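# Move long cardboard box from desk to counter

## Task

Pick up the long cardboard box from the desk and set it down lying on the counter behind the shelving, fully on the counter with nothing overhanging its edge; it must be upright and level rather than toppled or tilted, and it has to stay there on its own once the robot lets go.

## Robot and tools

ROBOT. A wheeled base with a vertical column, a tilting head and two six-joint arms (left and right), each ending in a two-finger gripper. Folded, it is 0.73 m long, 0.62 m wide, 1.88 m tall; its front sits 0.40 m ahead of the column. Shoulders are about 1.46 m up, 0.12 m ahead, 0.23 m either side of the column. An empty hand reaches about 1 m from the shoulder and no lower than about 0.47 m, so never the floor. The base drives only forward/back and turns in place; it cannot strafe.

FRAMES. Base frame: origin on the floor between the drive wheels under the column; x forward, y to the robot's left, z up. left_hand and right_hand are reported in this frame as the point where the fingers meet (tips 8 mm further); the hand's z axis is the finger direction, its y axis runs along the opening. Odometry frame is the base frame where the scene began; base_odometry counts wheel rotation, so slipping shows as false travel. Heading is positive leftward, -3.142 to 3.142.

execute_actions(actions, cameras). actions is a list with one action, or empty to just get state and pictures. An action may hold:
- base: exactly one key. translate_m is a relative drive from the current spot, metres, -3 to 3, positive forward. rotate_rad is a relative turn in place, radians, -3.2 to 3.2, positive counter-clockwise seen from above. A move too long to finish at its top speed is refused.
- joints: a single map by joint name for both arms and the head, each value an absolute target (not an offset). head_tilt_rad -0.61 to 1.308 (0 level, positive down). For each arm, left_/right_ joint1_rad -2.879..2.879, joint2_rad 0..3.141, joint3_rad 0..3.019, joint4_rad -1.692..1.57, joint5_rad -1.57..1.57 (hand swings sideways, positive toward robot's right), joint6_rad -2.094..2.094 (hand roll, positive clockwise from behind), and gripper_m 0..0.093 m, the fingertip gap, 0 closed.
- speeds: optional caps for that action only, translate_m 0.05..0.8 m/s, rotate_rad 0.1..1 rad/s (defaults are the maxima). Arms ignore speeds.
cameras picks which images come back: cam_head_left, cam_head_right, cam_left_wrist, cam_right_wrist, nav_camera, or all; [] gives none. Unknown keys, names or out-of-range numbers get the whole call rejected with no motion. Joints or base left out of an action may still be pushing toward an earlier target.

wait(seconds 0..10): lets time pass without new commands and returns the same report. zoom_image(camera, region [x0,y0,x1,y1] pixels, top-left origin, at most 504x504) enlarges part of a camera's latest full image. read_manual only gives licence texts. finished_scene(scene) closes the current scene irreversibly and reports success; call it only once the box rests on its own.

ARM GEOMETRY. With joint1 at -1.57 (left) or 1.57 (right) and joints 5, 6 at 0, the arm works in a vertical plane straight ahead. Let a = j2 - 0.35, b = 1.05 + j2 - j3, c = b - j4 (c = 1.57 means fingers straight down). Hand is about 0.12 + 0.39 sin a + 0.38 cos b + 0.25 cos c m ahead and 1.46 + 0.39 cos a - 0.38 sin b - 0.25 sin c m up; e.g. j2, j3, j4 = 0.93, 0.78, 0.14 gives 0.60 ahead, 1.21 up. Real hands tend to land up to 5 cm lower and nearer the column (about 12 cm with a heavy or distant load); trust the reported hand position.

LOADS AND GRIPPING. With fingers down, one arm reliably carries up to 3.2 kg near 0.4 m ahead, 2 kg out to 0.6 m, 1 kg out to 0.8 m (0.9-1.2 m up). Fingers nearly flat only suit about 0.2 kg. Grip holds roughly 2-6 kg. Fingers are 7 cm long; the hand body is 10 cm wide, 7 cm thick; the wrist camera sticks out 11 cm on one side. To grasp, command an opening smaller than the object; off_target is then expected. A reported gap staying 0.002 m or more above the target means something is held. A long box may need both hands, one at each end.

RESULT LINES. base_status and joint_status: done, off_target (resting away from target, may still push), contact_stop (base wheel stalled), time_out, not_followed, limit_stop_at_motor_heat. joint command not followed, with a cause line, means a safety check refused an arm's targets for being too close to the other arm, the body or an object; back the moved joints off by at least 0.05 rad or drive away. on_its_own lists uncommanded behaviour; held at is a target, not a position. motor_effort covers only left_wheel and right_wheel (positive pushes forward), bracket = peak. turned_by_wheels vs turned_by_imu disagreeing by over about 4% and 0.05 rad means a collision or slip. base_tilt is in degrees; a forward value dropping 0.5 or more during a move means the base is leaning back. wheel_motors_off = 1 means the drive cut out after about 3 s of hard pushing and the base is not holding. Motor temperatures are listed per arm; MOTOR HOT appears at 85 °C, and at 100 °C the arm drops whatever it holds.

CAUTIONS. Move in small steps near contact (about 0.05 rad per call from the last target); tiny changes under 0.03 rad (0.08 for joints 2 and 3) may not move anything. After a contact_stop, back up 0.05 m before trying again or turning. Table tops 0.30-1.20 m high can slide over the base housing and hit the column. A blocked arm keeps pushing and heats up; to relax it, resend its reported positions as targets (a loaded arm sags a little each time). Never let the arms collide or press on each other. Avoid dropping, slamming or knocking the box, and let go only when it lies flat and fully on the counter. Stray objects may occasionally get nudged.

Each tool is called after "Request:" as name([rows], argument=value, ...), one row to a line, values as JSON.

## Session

Request:
execute_actions(actions=[])

Scene clock: 0.00 s.
Motor temperatures (°C, as the motors report them): left_arm=[29 31 30 27 28 27] | right_arm=[26 28 29 28 29 26]
base_odometry: x=+0.000 y=+0.000 heading=+0.000 (m, m, rad; odometry frame)
turned_by_wheels: +0.000 (rad since the last result)
turned_by_imu: +0.000 (rad since the last result)
base_tilt: forward=+0.3 right=+0.9 (deg)
base_status: not commanded
joint_positions: head_tilt_rad=+0.865 left_joint1_rad=-1.559 left_joint2_rad=+0.859 left_joint3_rad=+0.384 left_joint4_rad=-0.929 left_joint5_rad=+0.028 left_joint6_rad=+0.074 left_gripper_m=+0.094 right_joint1_rad=+1.576 right_joint2_rad=+0.906 right_joint3_rad=+0.439 right_joint4_rad=-0.944 right_joint5_rad=-0.037 right_joint6_rad=+0.013 right_gripper_m=+0.095
joint_status: not commanded
wheel_motors_off: 0
motor_effort: left_wheel=+2 right_wheel=+3 (%)
left_hand: x=+0.1417 y=+0.2223 z=+1.2537 quat_wxyz=(+0.426, -0.023, -0.904, +0.025) (m; base frame)
right_hand: x=+0.1596 y=-0.2180 z=+1.2458 quat_wxyz=(+0.429, -0.012, -0.903, -0.015) (m; base frame)
pictures: cam_head_left, cam_head_right, cam_left_wrist, cam_right_wrist, nav_camera
camera_calibration (this result's frames):
cam_head_left: T_world_to_cam=[[0.041545, -0.998779, -0.0267272, 0.0737587], [-0.802415, -0.0174145, -0.596513, 0.969732], [0.595319, 0.0462284, -0.802159, 1.12048], [0, 0, 0, 1]] pos_world=[0.10802, 0.038758, 1.47923]
cam_head_right: T_world_to_cam=[[0.044765, -0.998722, -0.0234421, -0.025971], [-0.80755, -0.0223623, -0.589376, 0.959318], [0.588099, 0.0453141, -0.807519, 1.1275], [0, 0, 0, 1]] pos_world=[0.112778, -0.0555769, 1.47527]
cam_left_wrist: T_world_to_cam=[[-0.0223307, -0.997769, 0.0629079, 0.146678], [-0.0698163, 0.0643263, 0.995484, -1.25014], [-0.99731, 0.0178379, -0.071097, 0.350779], [0, 0, 0, 1]] pos_world=[0.265831, 0.22051, 1.26021]
cam_right_wrist: T_world_to_cam=[[-0.0441272, -0.998785, -0.0219387, -0.185689], [-0.06905, -0.0188584, 0.997435, -1.23164], [-0.996637, 0.0455288, -0.0681339, 0.376814], [0, 0, 0, 1]] pos_world=[0.282308, -0.225846, 1.25008]
Images, in order (width x height): cam_head_left 896x504, cam_head_right 896x504, cam_left_wrist 616x616, cam_right_wrist 616x616, nav_camera 896x504.

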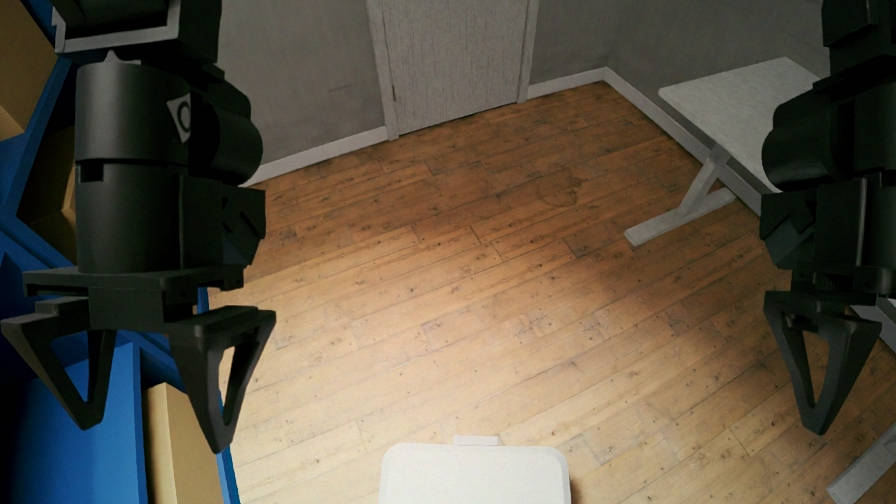

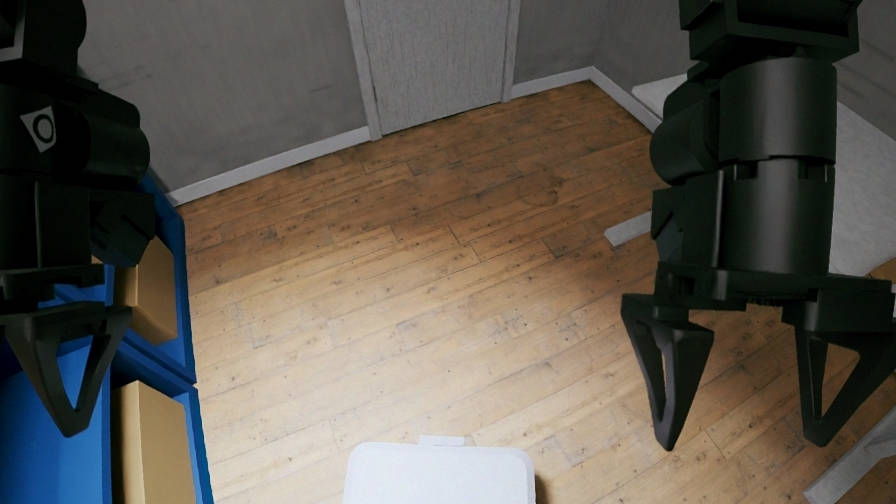

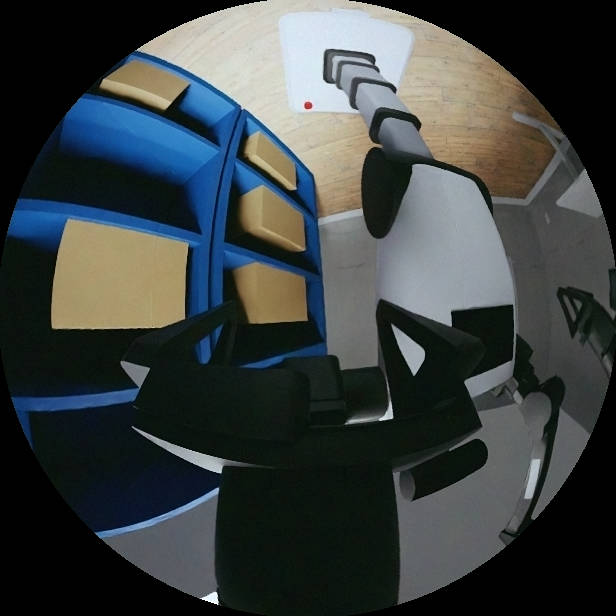

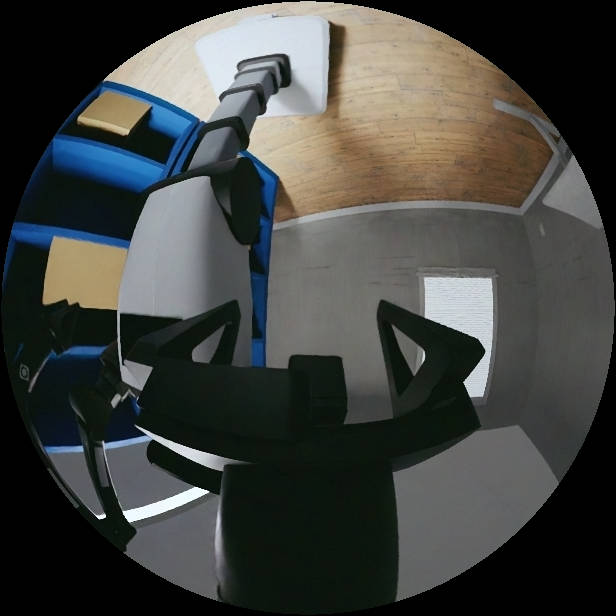

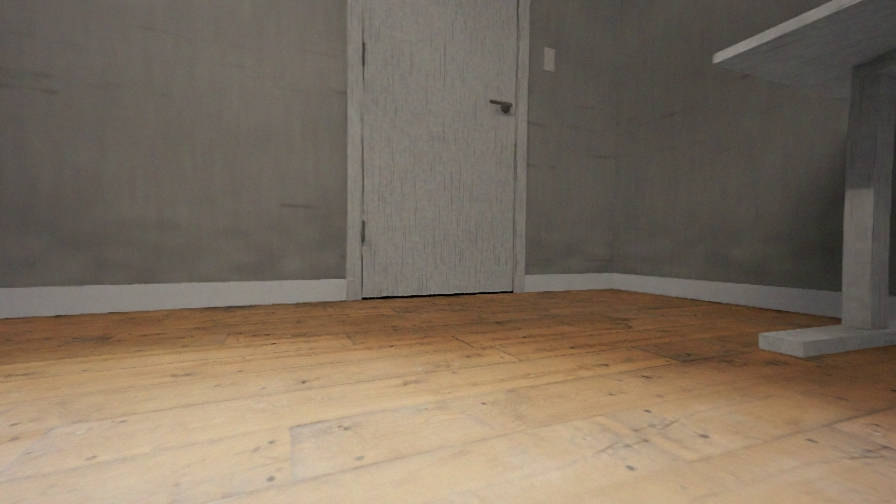

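Request:
execute_actions([
  {"base":{"rotate_rad":-1.0},"joints":{"head_tilt_rad":0.7}},
], cameras=["cam_head_left","cam_head_right"])

Scene clock: 4.03 s.
Motor temperatures (°C, as the motors report them): left_arm=[29 31 30 27 28 27] | right_arm=[26 28 29 28 29 26]
base_odometry: x=+0.000 y=+0.000 heading=-0.999 (m, m, rad; odometry frame)
turned_by_wheels: -0.999 (rad since the last result)
turned_by_imu: -1.015 (rad since the last result)
base_tilt: forward=+0.2 right=+0.8 (deg)
base_status: done
joint_positions: head_tilt_rad=+0.717 left_joint1_rad=-1.559 left_joint2_rad=+0.859 left_joint3_rad=+0.384 left_joint4_rad=-0.929 left_joint5_rad=+0.028 left_joint6_rad=+0.074 left_gripper_m=+0.094 right_joint1_rad=+1.576 right_joint2_rad=+0.906 right_joint3_rad=+0.439 right_joint4_rad=-0.944 right_joint5_rad=-0.037 right_joint6_rad=+0.013 right_gripper_m=+0.095
joint_status: all done
wheel_motors_off: 0
motor_effort: left_wheel=+4(39) right_wheel=-3(43) (%)
left_hand: x=+0.1417 y=+0.2223 z=+1.2537 quat_wxyz=(+0.426, -0.023, -0.904, +0.025) (m; base frame)
right_hand: x=+0.1596 y=-0.2180 z=+1.2458 quat_wxyz=(+0.429, -0.012, -0.903, -0.015) (m; base frame)
pictures: cam_head_left, cam_head_right
camera_calibration (this result's frames):
cam_head_left: T_world_to_cam=[[0.0450485, -0.998779, -0.0202722, 0.0636428], [-0.705105, -0.0174145, -0.708889, 1.13793], [0.70767, 0.0462284, -0.705029, 0.965283], [0, 0, 0, 1]] pos_world=[0.116388, 0.038758, 1.48851]
cam_head_right: T_world_to_cam=[[0.0477459, -0.998722, -0.016546, -0.03674], [-0.711242, -0.0223623, -0.702592, 1.12886], [0.701324, 0.0453141, -0.711401, 0.973816], [0, 0, 0, 1]] pos_world=[0.121682, -0.0555769, 1.48529]
Images, in order (width x height): cam_head_left 896x504, cam_head_right 896x504.

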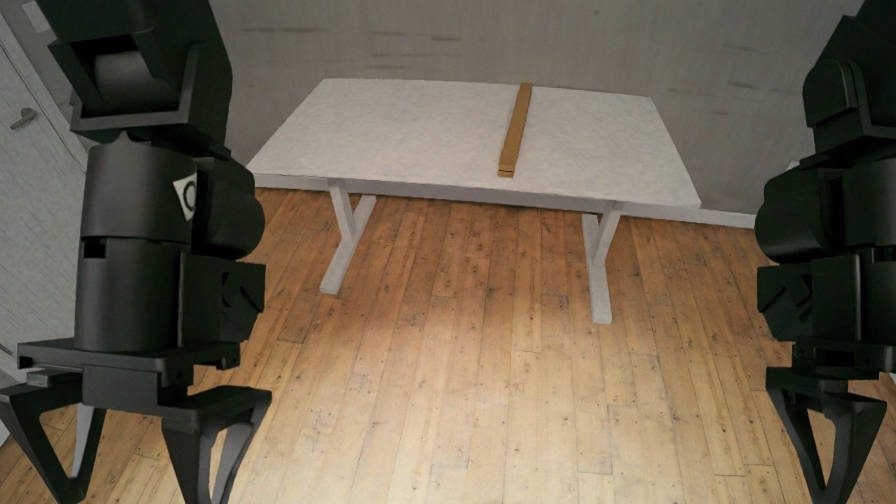

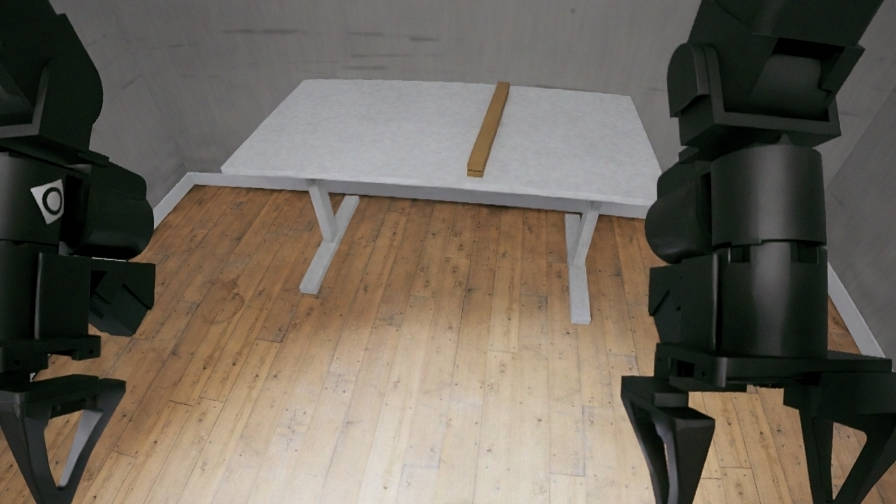

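Request:
execute_actions([
  {"base":{"rotate_rad":0.046},"joints":{"right_joint1_rad":1.57,"right_joint2_rad":1.75,"right_joint3_rad":1.47,"right_joint4_rad":-0.24,"right_joint5_rad":0,"right_joint6_rad":0.25,"head_tilt_rad":0.95}},
], cameras=[])

Request:
execute_actions([
  {"base":{"translate_m":0.92}},
], cameras=["cam_head_right","cam_right_wrist"])

Scene clock: 17.60 s.
Motor temperatures (°C, as the motors report them): left_arm=[29 31 30 27 28 27] | right_arm=[26 28 29 28 29 26]
base_odometry: x=+0.000 y=+0.000 heading=-0.954 (m, m, rad; odometry frame)
turned_by_wheels: +0.045 (rad since the last result)
turned_by_imu: +0.046 (rad since the last result)
base_tilt: forward=+0.1 right=+0.7 (deg)
base_status: done
joint_positions: head_tilt_rad=+0.950 left_joint1_rad=-1.559 left_joint2_rad=+0.859 left_joint3_rad=+0.384 left_joint4_rad=-0.929 left_joint5_rad=+0.028 left_joint6_rad=+0.074 left_gripper_m=+0.094 right_joint1_rad=+1.576 right_joint2_rad=+1.740 right_joint3_rad=+1.463 right_joint4_rad=-0.248 right_joint5_rad=-0.002 right_joint6_rad=+0.242 right_gripper_m=+0.095
joint_status: all done
wheel_motors_off: 0
motor_effort: left_wheel=-4(14) right_wheel=+6(22) (%)
left_hand: x=+0.1417 y=+0.2223 z=+1.2537 quat_wxyz=(+0.426, -0.023, -0.904, +0.025) (m; base frame)
right_hand: x=+0.5958 y=-0.2214 z=+0.9079 quat_wxyz=(+0.001, -0.120, -0.993, -0.003) (m; base frame)
pictures: none
No camera images: the call's "cameras" was empty. Leave "cameras" out to get every camera's image.

Scene clock: 20.67 s.
Motor temperatures (°C, as the motors report them): left_arm=[29 31 30 27 28 27] | right_arm=[26 29 29 28 29 26]
base_odometry: x=+0.532 y=-0.751 heading=-0.955 (m, m, rad; odometry frame)
turned_by_wheels: -0.001 (rad since the last result)
turned_by_imu: -0.001 (rad since the last result)
base_tilt: forward=+0.3 right=+0.9 (deg)
base_status: done
joint_positions: head_tilt_rad=+0.951 left_joint1_rad=-1.559 left_joint2_rad=+0.859 left_joint3_rad=+0.385 left_joint4_rad=-0.929 left_joint5_rad=+0.028 left_joint6_rad=+0.074 left_gripper_m=+0.094 right_joint1_rad=+1.576 right_joint2_rad=+1.740 right_joint3_rad=+1.467 right_joint4_rad=-0.248 right_joint5_rad=-0.002 right_joint6_rad=+0.242 right_gripper_m=+0.095
joint_status: not commanded
wheel_motors_off: 0
motor_effort: left_wheel=-1(43) right_wheel=+1(70) (%)
left_hand: x=+0.1424 y=+0.2223 z=+1.2534 quat_wxyz=(+0.425, -0.023, -0.905, +0.025) (m; base frame)
right_hand: x=+0.5980 y=-0.2214 z=+0.9080 quat_wxyz=(-0.001, -0.120, -0.993, -0.003) (m; base frame)
pictures: cam_head_right, cam_right_wrist
camera_calibration (this result's frames):
cam_head_right: T_world_to_cam=[[0.0425931, -0.998722, -0.0271895, -0.0200914], [-0.855055, -0.0223623, -0.518055, 0.851859], [0.516785, 0.0453141, -0.854915, 1.20406], [0, 0, 0, 1]] pos_world=[0.107004, -0.0555769, 1.47013]
cam_right_wrist: T_world_to_cam=[[-0.240224, -0.970561, -0.0174385, -0.0576731], [-0.79574, 0.186601, 0.576176, -0.00195697], [-0.55596, 0.152287, -0.81714, 1.23113], [0, 0, 0, 1]] pos_world=[0.669047, -0.243096, 1.00613]
Images, in order (width x height): cam_head_right 896x504, cam_right_wrist 616x616.

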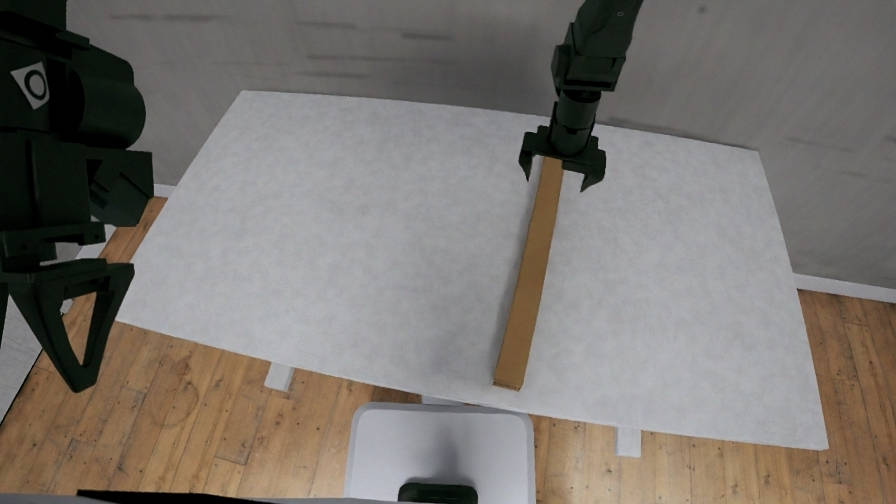

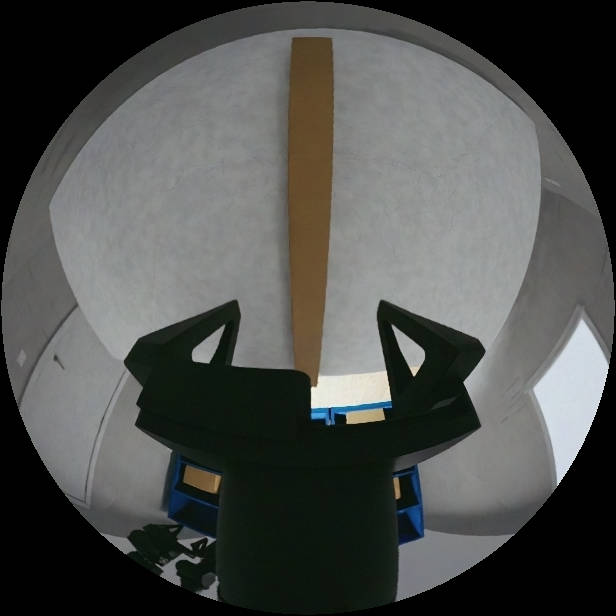

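Request:
execute_actions([
  {"joints":{"right_joint2_rad":2.15,"right_joint3_rad":1.93,"right_joint4_rad":-0.3,"right_joint6_rad":0.27}},
], cameras=["cam_head_right","cam_right_wrist"])

Scene clock: 26.83 s.
Motor temperatures (°C, as the motors report them): left_arm=[29 31 30 27 28 27] | right_arm=[26 30 29 28 29 26]
base_odometry: x=+0.532 y=-0.751 heading=-0.955 (m, m, rad; odometry frame)
turned_by_wheels: +0.000 (rad since the last result)
turned_by_imu: -0.001 (rad since the last result)
base_tilt: forward=+0.3 right=+0.7 (deg)
base_status: not commanded
joint_positions: head_tilt_rad=+0.951 left_joint1_rad=-1.559 left_joint2_rad=+0.859 left_joint3_rad=+0.385 left_joint4_rad=-0.929 left_joint5_rad=+0.028 left_joint6_rad=+0.074 left_gripper_m=+0.094 right_joint1_rad=+1.576 right_joint2_rad=+2.163 right_joint3_rad=+1.916 right_joint4_rad=-0.293 right_joint5_rad=-0.002 right_joint6_rad=+0.262 right_gripper_m=+0.095
joint_status: all done
wheel_motors_off: 0
motor_effort: left_wheel=-2(2) right_wheel=-2(4) (%)
left_hand: x=+0.1424 y=+0.2223 z=+1.2534 quat_wxyz=(+0.425, -0.023, -0.905, +0.025) (m; base frame)
right_hand: x=+0.5974 y=-0.2207 z=+0.7493 quat_wxyz=(+0.008, -0.129, -0.992, -0.002) (m; base frame)
pictures: cam_head_right, cam_right_wrist
camera_calibration (this result's frames):
cam_head_right: T_world_to_cam=[[0.0425931, -0.998722, -0.0271895, -0.0200914], [-0.855055, -0.0223623, -0.518055, 0.851859], [0.516785, 0.0453141, -0.854915, 1.20406], [0, 0, 0, 1]] pos_world=[0.107004, -0.0555769, 1.47013]
cam_right_wrist: T_world_to_cam=[[-0.259262, -0.965725, -0.0125672, -0.0511157], [-0.780996, 0.201978, 0.590974, 0.0723676], [-0.56818, 0.163032, -0.806593, 1.10277], [0, 0, 0, 1]] pos_world=[0.669838, -0.243767, 0.846077]
Images, in order (width x height): cam_head_right 896x504, cam_right_wrist 616x616.

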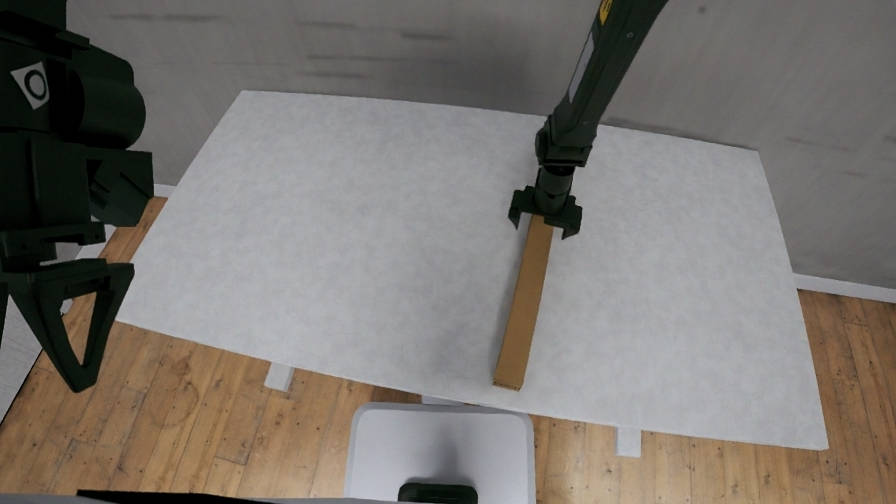

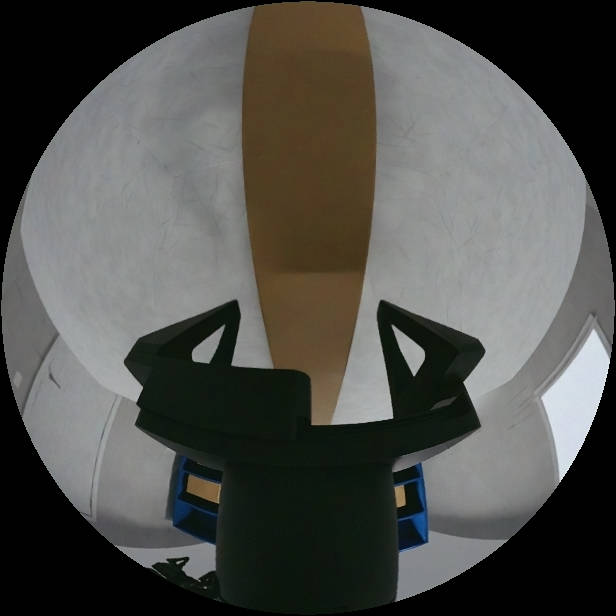

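Request:
execute_actions([
  {"joints":{"right_gripper_m":0.03}},
], cameras=[])

Request:
execute_actions([
  {"joints":{"right_joint2_rad":1.85,"right_joint3_rad":1.55,"right_joint4_rad":-0.22}},
], cameras=["cam_head_right"])

Request:
execute_actions([
  {"base":{"translate_m":-0.35},"joints":{"right_joint2_rad":1.6,"right_joint3_rad":0.6,"right_joint4_rad":0.48,"right_joint6_rad":-0.05,"head_tilt_rad":0.7}},
], cameras=["cam_head_right","cam_right_wrist"])

Scene clock: 31.87 s.
Motor temperatures (°C, as the motors report them): left_arm=[29 31 30 27 28 27] | right_arm=[26 30 30 28 29 26]
base_odometry: x=+0.532 y=-0.751 heading=-0.955 (m, m, rad; odometry frame)
turned_by_wheels: +0.000 (rad since the last result)
turned_by_imu: -0.001 (rad since the last result)
base_tilt: forward=+0.2 right=+0.8 (deg)
base_status: not commanded
joint_positions: head_tilt_rad=+0.951 left_joint1_rad=-1.559 left_joint2_rad=+0.859 left_joint3_rad=+0.385 left_joint4_rad=-0.929 left_joint5_rad=+0.028 left_joint6_rad=+0.074 left_gripper_m=+0.094 right_joint1_rad=+1.576 right_joint2_rad=+2.163 right_joint3_rad=+1.916 right_joint4_rad=-0.293 right_joint5_rad=-0.001 right_joint6_rad=+0.263 right_gripper_m=+0.050
joint_status: right_gripper_m off_target (ended at +0.050, target +0.030)
wheel_motors_off: 0
motor_effort: left_wheel=-1(2) right_wheel=+3(2) (%)
left_hand: x=+0.1424 y=+0.2223 z=+1.2534 quat_wxyz=(+0.425, -0.023, -0.905, +0.025) (m; base frame)
right_hand: x=+0.5974 y=-0.2208 z=+0.7493 quat_wxyz=(+0.008, -0.130, -0.992, -0.002) (m; base frame)
pictures: none
No camera images: the call's "cameras" was empty. Leave "cameras" out to get every camera's image.

Scene clock: 33.00 s.
Motor temperatures (°C, as the motors report them): left_arm=[29 31 30 27 28 27] | right_arm=[26 30 29 28 29 26]
base_odometry: x=+0.532 y=-0.751 heading=-0.955 (m, m, rad; odometry frame)
turned_by_wheels: +0.000 (rad since the last result)
turned_by_imu: +0.000 (rad since the last result)
base_tilt: forward=+0.3 right=+0.8 (deg)
base_status: not commanded
joint_positions: head_tilt_rad=+0.951 left_joint1_rad=-1.559 left_joint2_rad=+0.859 left_joint3_rad=+0.385 left_joint4_rad=-0.929 left_joint5_rad=+0.028 left_joint6_rad=+0.074 left_gripper_m=+0.094 right_joint1_rad=+1.576 right_joint2_rad=+1.831 right_joint3_rad=+1.554 right_joint4_rad=-0.227 right_joint5_rad=-0.001 right_joint6_rad=+0.263 right_gripper_m=+0.050
joint_status: all done
wheel_motors_off: 0
motor_effort: left_wheel=-1(2) right_wheel=+6(3) (%)
left_hand: x=+0.1424 y=+0.2223 z=+1.2534 quat_wxyz=(+0.425, -0.023, -0.905, +0.025) (m; base frame)
right_hand: x=+0.6048 y=-0.2213 z=+0.8727 quat_wxyz=(-0.009, -0.130, -0.992, -0.004) (m; base frame)
pictures: cam_head_right
camera_calibration (this result's frames):
cam_head_right: T_world_to_cam=[[0.0425931, -0.998722, -0.0271895, -0.0200914], [-0.855055, -0.0223623, -0.518055, 0.851859], [0.516785, 0.0453141, -0.854915, 1.20406], [0, 0, 0, 1]] pos_world=[0.107004, -0.0555769, 1.47013]
Images, in order (width x height): cam_head_right 896x504.

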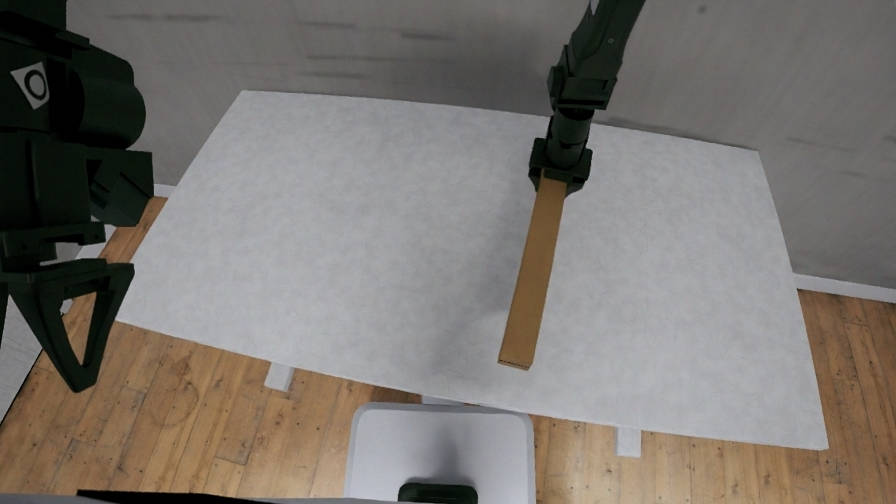

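Scene clock: 35.17 s.
Motor temperatures (°C, as the motors report them): left_arm=[29 31 30 27 28 27] | right_arm=[26 30 29 28 29 26]
base_odometry: x=+0.330 y=-0.465 heading=-0.956 (m, m, rad; odometry frame)
turned_by_wheels: -0.002 (rad since the last result)
turned_by_imu: -0.002 (rad since the last result)
base_tilt: forward=+0.2 right=+0.7 (deg)
base_status: done
joint_positions: head_tilt_rad=+0.716 left_joint1_rad=-1.559 left_joint2_rad=+0.858 left_joint3_rad=+0.380 left_joint4_rad=-0.929 left_joint5_rad=+0.028 left_joint6_rad=+0.074 left_gripper_m=+0.094 right_joint1_rad=+1.576 right_joint2_rad=+1.604 right_joint3_rad=+0.594 right_joint4_rad=+0.468 right_joint5_rad=-0.001 right_joint6_rad=-0.042 right_gripper_m=+0.050
joint_status: all done
wheel_motors_off: 0
motor_effort: left_wheel=+0(38) right_wheel=+3(53) (%)
left_hand: x=+0.1396 y=+0.2222 z=+1.2544 quat_wxyz=(+0.427, -0.023, -0.904, +0.025) (m; base frame)
right_hand: x=+0.3068 y=-0.2228 z=+0.9911 quat_wxyz=(+0.009, +0.022, -1.000, -0.003) (m; base frame)
pictures: cam_head_right, cam_right_wrist
camera_calibration (this result's frames):
cam_head_right: T_world_to_cam=[[0.0477551, -0.998722, -0.0165195, -0.0367813], [-0.710852, -0.0223623, -0.702986, 1.12944], [0.701719, 0.0453141, -0.711012, 0.973197], [0, 0, 0, 1]] pos_world=[0.121712, -0.0555769, 1.48533]
cam_right_wrist: T_world_to_cam=[[0.0414956, -0.998994, -0.017, -0.220709], [-0.804739, -0.0435015, 0.592033, -0.345471], [-0.592177, -0.0108862, -0.805734, 1.10077], [0, 0, 0, 1]] pos_world=[0.382993, -0.223532, 1.0877]
Images, in order (width x height): cam_head_right 896x504, cam_right_wrist 616x616.

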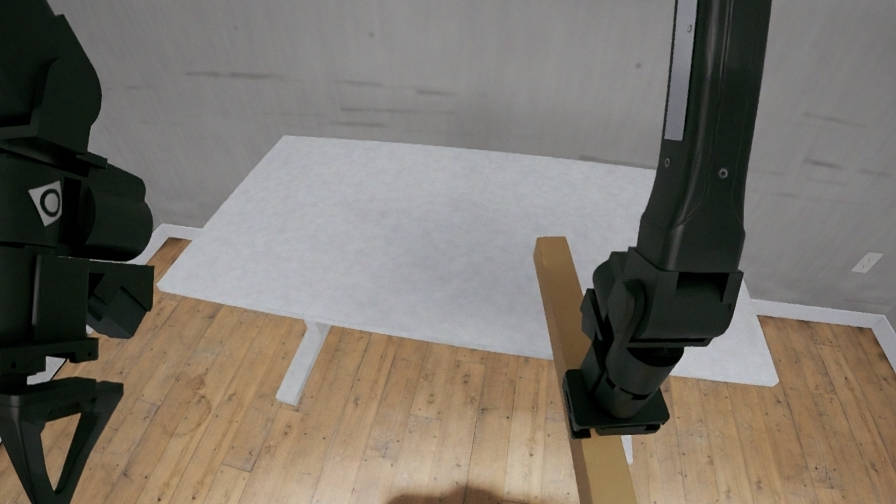

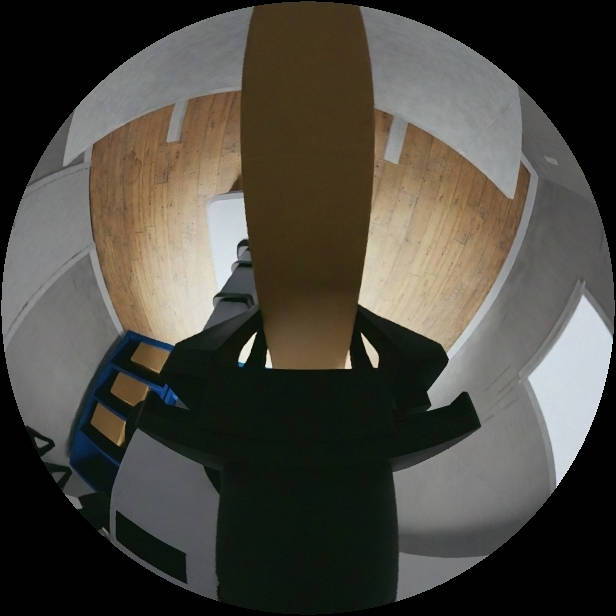

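Request:
execute_actions([
  {"base":{"rotate_rad":-2.1}},
], cameras=["cam_head_right","cam_head_left","nav_camera"])

Scene clock: 40.13 s.
Motor temperatures (°C, as the motors report them): left_arm=[29 31 30 27 28 27] | right_arm=[26 30 30 28 29 26]
base_odometry: x=+0.330 y=-0.465 heading=-3.056 (m, m, rad; odometry frame)
turned_by_wheels: -2.099 (rad since the last result)
turned_by_imu: -2.135 (rad since the last result)
base_tilt: forward=+0.2 right=+0.9 (deg)
base_status: done
joint_positions: head_tilt_rad=+0.716 left_joint1_rad=-1.559 left_joint2_rad=+0.858 left_joint3_rad=+0.380 left_joint4_rad=-0.929 left_joint5_rad=+0.028 left_joint6_rad=+0.074 left_gripper_m=+0.094 right_joint1_rad=+1.574 right_joint2_rad=+1.604 right_joint3_rad=+0.594 right_joint4_rad=+0.468 right_joint5_rad=-0.001 right_joint6_rad=-0.042 right_gripper_m=+0.050
joint_status: not commanded
wheel_motors_off: 0
motor_effort: left_wheel=+3(41) right_wheel=-2(35) (%)
left_hand: x=+0.1396 y=+0.2222 z=+1.2544 quat_wxyz=(+0.427, -0.023, -0.904, +0.025) (m; base frame)
right_hand: x=+0.3068 y=-0.2237 z=+0.9911 quat_wxyz=(+0.009, +0.022, -1.000, -0.002) (m; base frame)
pictures: cam_head_left, cam_head_right, nav_camera
camera_calibration (this result's frames):
cam_head_left: T_world_to_cam=[[0.0450598, -0.998779, -0.0202472, 0.0636038], [-0.704712, -0.0174145, -0.70928, 1.13851], [0.708061, 0.0462284, -0.704636, 0.964659], [0, 0, 0, 1]] pos_world=[0.116417, 0.038758, 1.48854]
cam_head_right: T_world_to_cam=[[0.0477551, -0.998722, -0.0165195, -0.0367813], [-0.710852, -0.0223623, -0.702986, 1.12944], [0.701719, 0.0453141, -0.711012, 0.973197], [0, 0, 0, 1]] pos_world=[0.121712, -0.0555769, 1.48533]
Images, in order (width x height): cam_head_left 896x504, cam_head_right 896x504, nav_camera 896x504.

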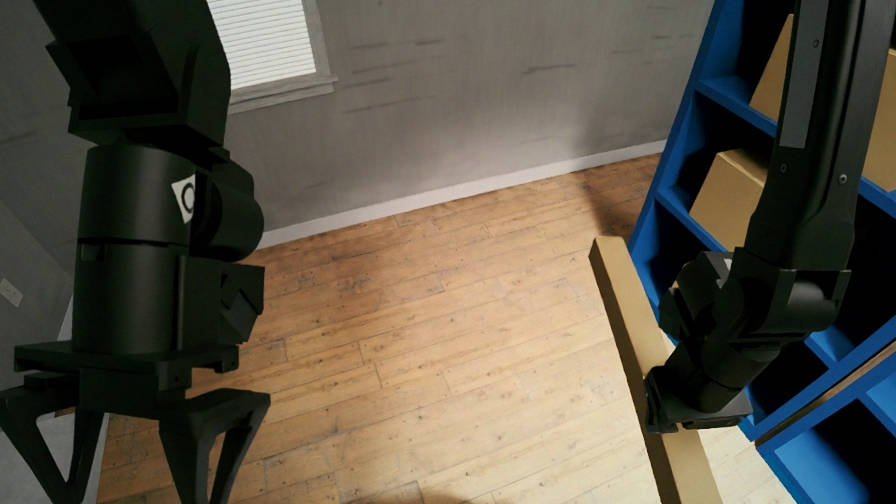

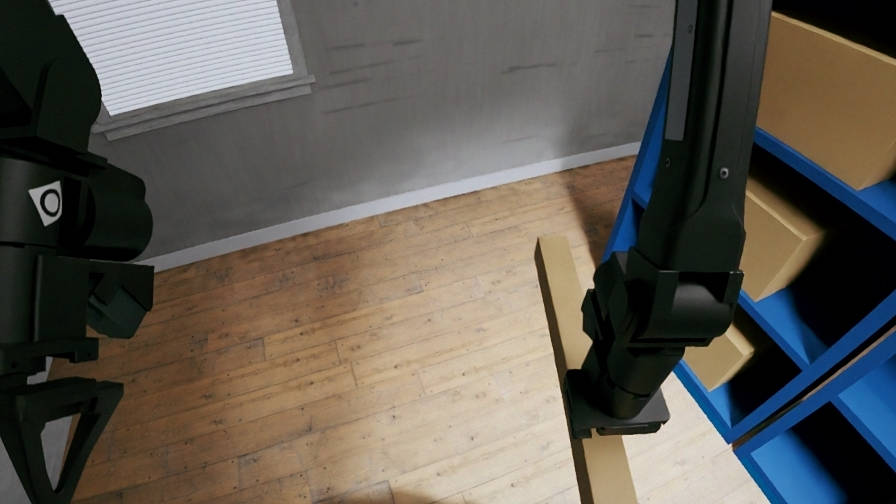

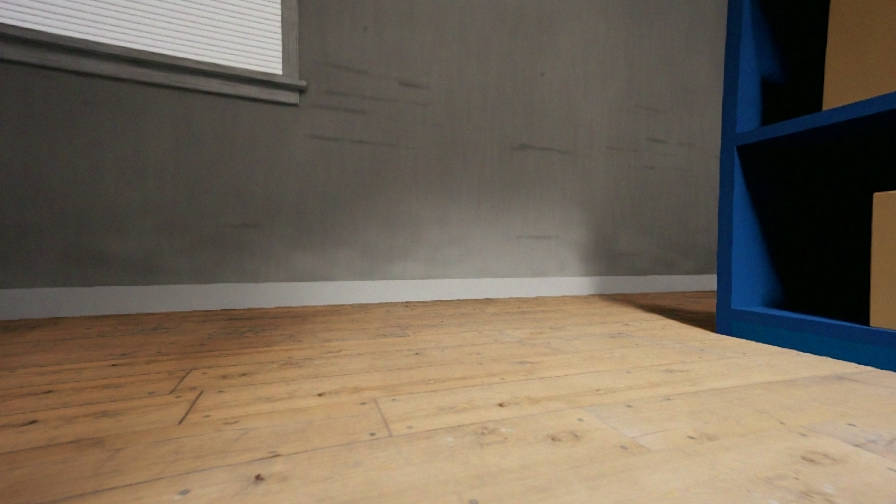

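Request:
execute_actions([
  {"base":{"translate_m":1.36},"joints":{"head_tilt_rad":0.85}},
], cameras=["cam_head_right"])

Request:
execute_actions([
  {"base":{"rotate_rad":-0.85}},
], cameras=["cam_head_right","cam_head_left","nav_camera"])

Scene clock: 53.23 s.
Motor temperatures (°C, as the motors report them): left_arm=[29 31 30 27 28 27] | right_arm=[26 30 30 28 29 26]
base_odometry: x=-1.026 y=-0.581 heading=-3.056 (m, m, rad; odometry frame)
turned_by_wheels: +0.000 (rad since the last result)
turned_by_imu: -0.002 (rad since the last result)
base_tilt: forward=+0.1 right=+0.8 (deg)
base_status: done
joint_positions: head_tilt_rad=+0.852 left_joint1_rad=-1.559 left_joint2_rad=+0.858 left_joint3_rad=+0.382 left_joint4_rad=-0.929 left_joint5_rad=+0.028 left_joint6_rad=+0.074 left_gripper_m=+0.094 right_joint1_rad=+1.574 right_joint2_rad=+1.604 right_joint3_rad=+0.598 right_joint4_rad=+0.471 right_joint5_rad=-0.001 right_joint6_rad=-0.042 right_gripper_m=+0.050
joint_status: all done
wheel_motors_off: 0
motor_effort: left_wheel=+0(55) right_wheel=+0(58) (%)
left_hand: x=+0.1410 y=+0.2223 z=+1.2539 quat_wxyz=(+0.426, -0.023, -0.904, +0.025) (m; base frame)
right_hand: x=+0.3096 y=-0.2237 z=+0.9904 quat_wxyz=(+0.006, +0.022, -1.000, -0.002) (m; base frame)
pictures: cam_head_right
camera_calibration (this result's frames):
cam_head_right: T_world_to_cam=[[0.0450764, -0.998722, -0.0228376, -0.0269175], [-0.799546, -0.0223623, -0.600189, 0.97557], [0.598911, 0.0453141, -0.799532, 1.11466], [0, 0, 0, 1]] pos_world=[0.113644, -0.0555769, 1.47612]
Images, in order (width x height): cam_head_right 896x504.

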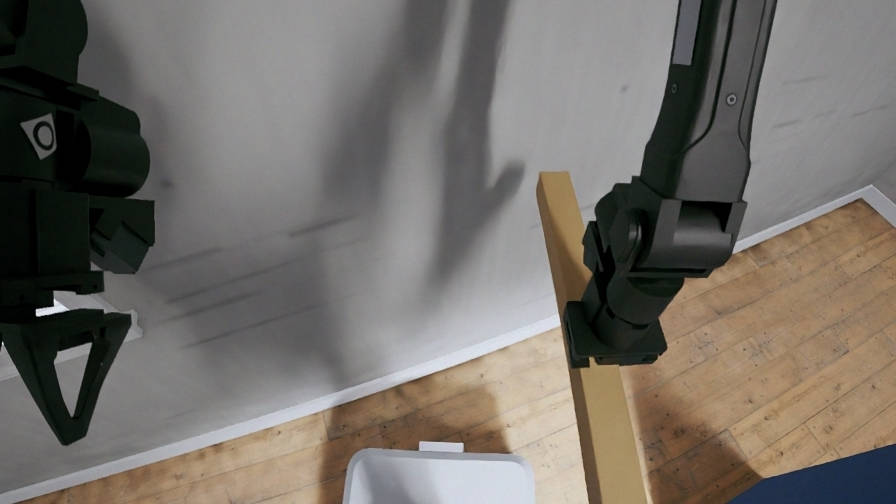

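Scene clock: 55.43 s.
Motor temperatures (°C, as the motors report them): left_arm=[29 31 30 27 28 27] | right_arm=[26 30 30 28 29 26]
base_odometry: x=-1.026 y=-0.581 heading=+2.378 (m, m, rad; odometry frame)
turned_by_wheels: -0.849 (rad since the last result)
turned_by_imu: -0.861 (rad since the last result)
base_tilt: forward=+0.1 right=+0.9 (deg)
base_status: done
joint_positions: head_tilt_rad=+0.852 left_joint1_rad=-1.559 left_joint2_rad=+0.858 left_joint3_rad=+0.382 left_joint4_rad=-0.929 left_joint5_rad=+0.028 left_joint6_rad=+0.074 left_gripper_m=+0.094 right_joint1_rad=+1.573 right_joint2_rad=+1.604 right_joint3_rad=+0.598 right_joint4_rad=+0.471 right_joint5_rad=-0.001 right_joint6_rad=-0.042 right_gripper_m=+0.050
joint_status: not commanded
wheel_motors_off: 0
motor_effort: left_wheel=+2(39) right_wheel=-3(53) (%)
left_hand: x=+0.1410 y=+0.2223 z=+1.2539 quat_wxyz=(+0.426, -0.023, -0.904, +0.025) (m; base frame)
right_hand: x=+0.3096 y=-0.2239 z=+0.9904 quat_wxyz=(+0.006, +0.022, -1.000, -0.002) (m; base frame)
pictures: cam_head_left, cam_head_right, nav_camera
camera_calibration (this result's frames):
cam_head_left: T_world_to_cam=[[0.0419009, -0.998779, -0.0261658, 0.0728763], [-0.794315, -0.0174145, -0.607256, 0.985872], [0.606059, 0.0462284, -0.794075, 1.1075], [0, 0, 0, 1]] pos_world=[0.108832, 0.038758, 1.48002]
cam_head_right: T_world_to_cam=[[0.0450764, -0.998722, -0.0228376, -0.0269175], [-0.799546, -0.0223623, -0.600189, 0.97557], [0.598911, 0.0453141, -0.799532, 1.11466], [0, 0, 0, 1]] pos_world=[0.113644, -0.0555769, 1.47612]
Images, in order (width x height): cam_head_left 896x504, cam_head_right 896x504, nav_camera 896x504.

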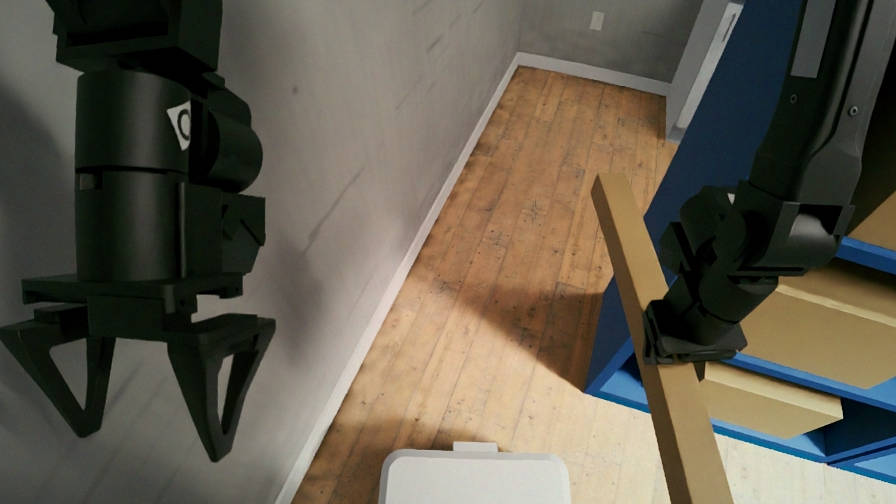

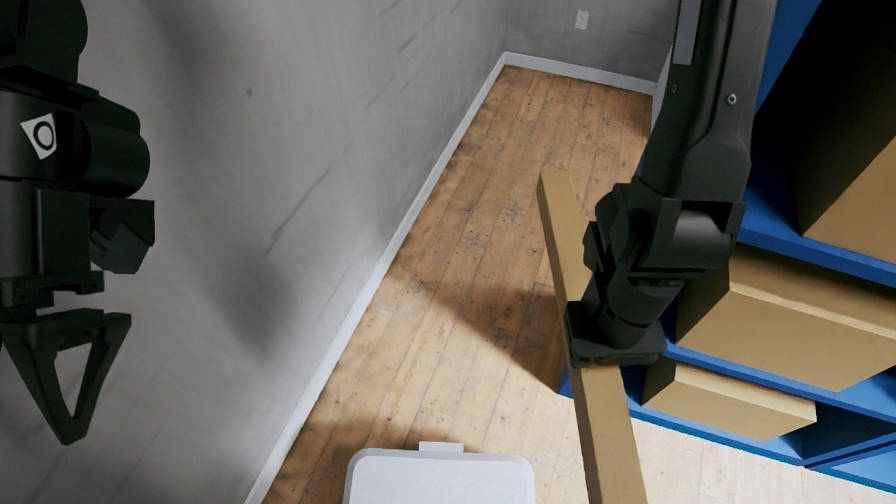

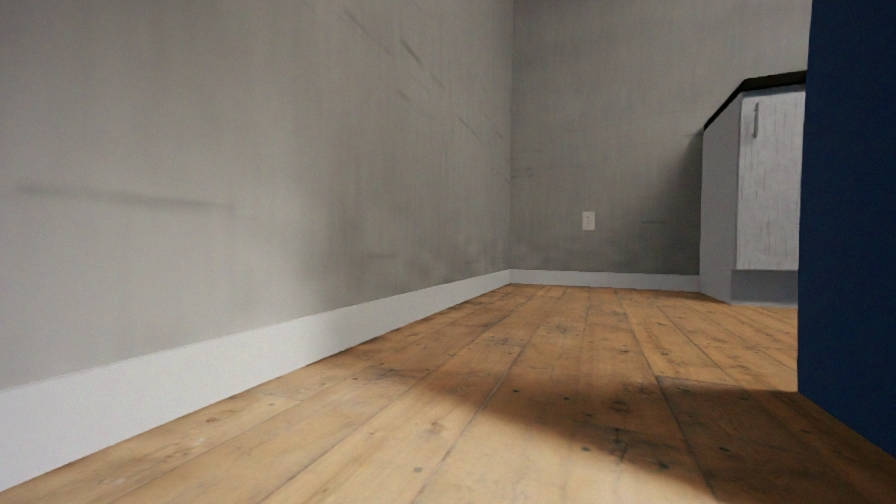

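Request:
execute_actions([
  {"base":{"translate_m":0.54}},
], cameras=[])

Request:
execute_actions([
  {"base":{"rotate_rad":-0.31}},
], cameras=["cam_head_right","cam_head_left","nav_camera"])

Scene clock: 62.47 s.
Motor temperatures (°C, as the motors report them): left_arm=[29 31 30 27 28 27] | right_arm=[26 30 30 28 29 26]
base_odometry: x=-1.416 y=-0.208 heading=+2.378 (m, m, rad; odometry frame)
turned_by_wheels: +0.000 (rad since the last result)
turned_by_imu: -0.001 (rad since the last result)
base_tilt: forward=+0.2 right=+0.8 (deg)
base_status: done
joint_positions: head_tilt_rad=+0.852 left_joint1_rad=-1.559 left_joint2_rad=+0.858 left_joint3_rad=+0.384 left_joint4_rad=-0.929 left_joint5_rad=+0.028 left_joint6_rad=+0.074 left_gripper_m=+0.094 right_joint1_rad=+1.573 right_joint2_rad=+1.604 right_joint3_rad=+0.601 right_joint4_rad=+0.473 right_joint5_rad=-0.001 right_joint6_rad=-0.042 right_gripper_m=+0.050
joint_status: not commanded
wheel_motors_off: 0
motor_effort: left_wheel=-1(53) right_wheel=-1(58) (%)
left_hand: x=+0.1418 y=+0.2223 z=+1.2537 quat_wxyz=(+0.425, -0.023, -0.904, +0.025) (m; base frame)
right_hand: x=+0.3124 y=-0.2239 z=+0.9898 quat_wxyz=(+0.003, +0.022, -1.000, -0.002) (m; base frame)
pictures: none
No camera images: the call's "cameras" was empty. Leave "cameras" out to get every camera's image.

Scene clock: 63.93 s.
Motor temperatures (°C, as the motors report them): left_arm=[29 31 30 27 28 27] | right_arm=[26 30 30 28 29 26]
base_odometry: x=-1.416 y=-0.208 heading=+2.069 (m, m, rad; odometry frame)
turned_by_wheels: -0.309 (rad since the last result)
turned_by_imu: -0.311 (rad since the last result)
base_tilt: forward=+0.1 right=+0.9 (deg)
base_status: done
joint_positions: head_tilt_rad=+0.852 left_joint1_rad=-1.559 left_joint2_rad=+0.858 left_joint3_rad=+0.384 left_joint4_rad=-0.929 left_joint5_rad=+0.028 left_joint6_rad=+0.074 left_gripper_m=+0.094 right_joint1_rad=+1.573 right_joint2_rad=+1.604 right_joint3_rad=+0.601 right_joint4_rad=+0.473 right_joint5_rad=-0.001 right_joint6_rad=-0.042 right_gripper_m=+0.050
joint_status: not commanded
wheel_motors_off: 0
motor_effort: left_wheel=+1(37) right_wheel=+0(54) (%)
left_hand: x=+0.1418 y=+0.2223 z=+1.2537 quat_wxyz=(+0.425, -0.023, -0.904, +0.025) (m; base frame)
right_hand: x=+0.3124 y=-0.2241 z=+0.9898 quat_wxyz=(+0.003, +0.022, -1.000, -0.002) (m; base frame)
pictures: cam_head_left, cam_head_right, nav_camera
camera_calibration (this result's frames):
cam_head_left: T_world_to_cam=[[0.041895, -0.998779, -0.0261752, 0.0728911], [-0.794452, -0.0174145, -0.607077, 0.985603], [0.60588, 0.0462284, -0.794212, 1.10771], [0, 0, 0, 1]] pos_world=[0.108819, 0.038758, 1.48]
cam_head_right: T_world_to_cam=[[0.0450713, -0.998722, -0.0228478, -0.0269016], [-0.799681, -0.0223623, -0.600008, 0.975299], [0.598731, 0.0453141, -0.799667, 1.11488], [0, 0, 0, 1]] pos_world=[0.113629, -0.0555769, 1.4761]
Images, in order (width x height): cam_head_left 896x504, cam_head_right 896x504, nav_camera 896x504.

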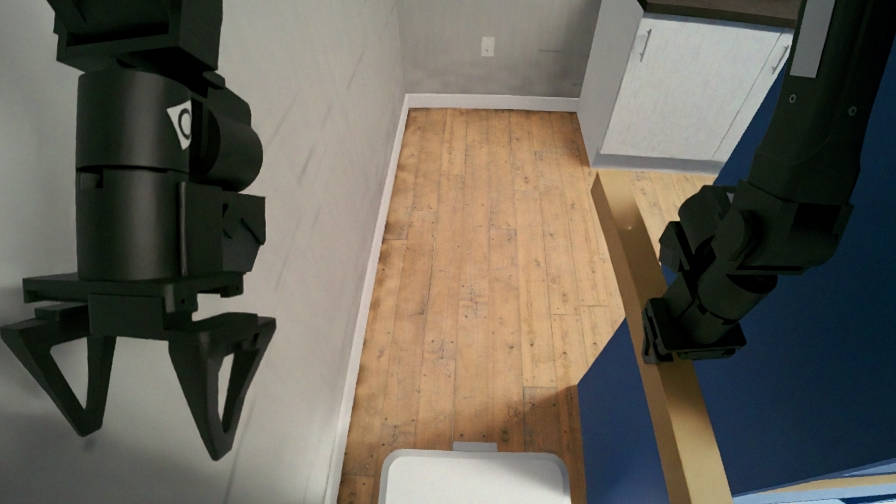

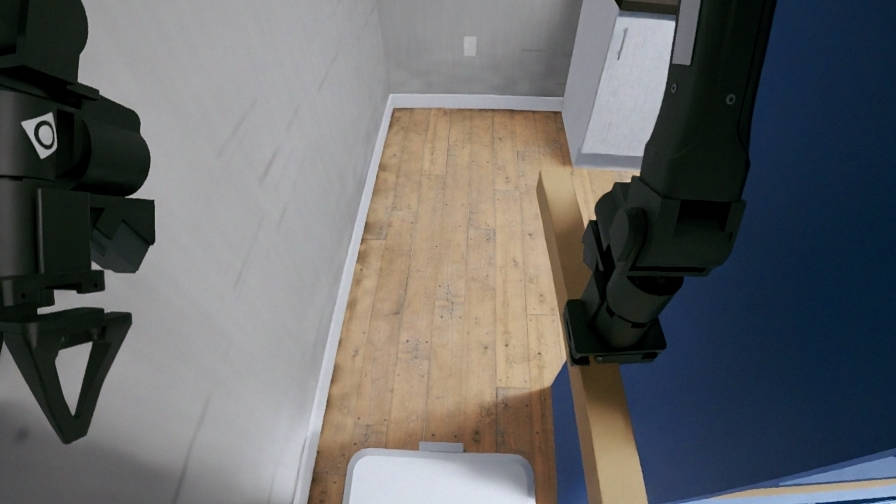

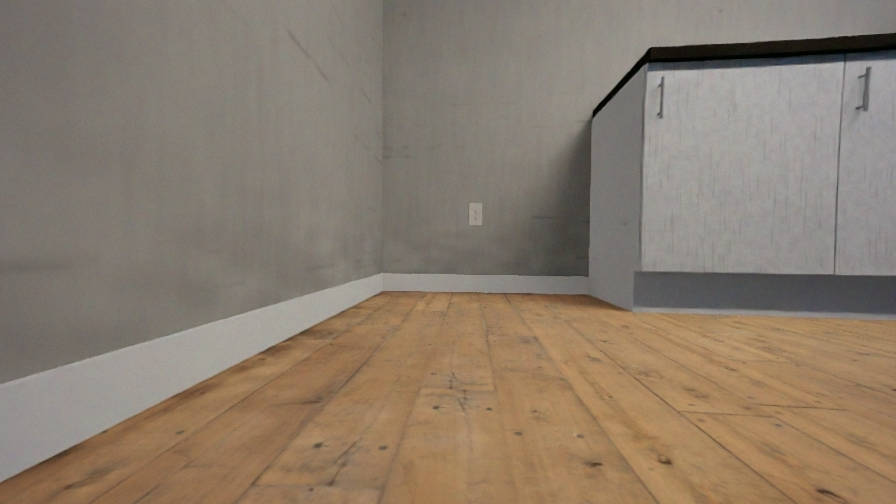

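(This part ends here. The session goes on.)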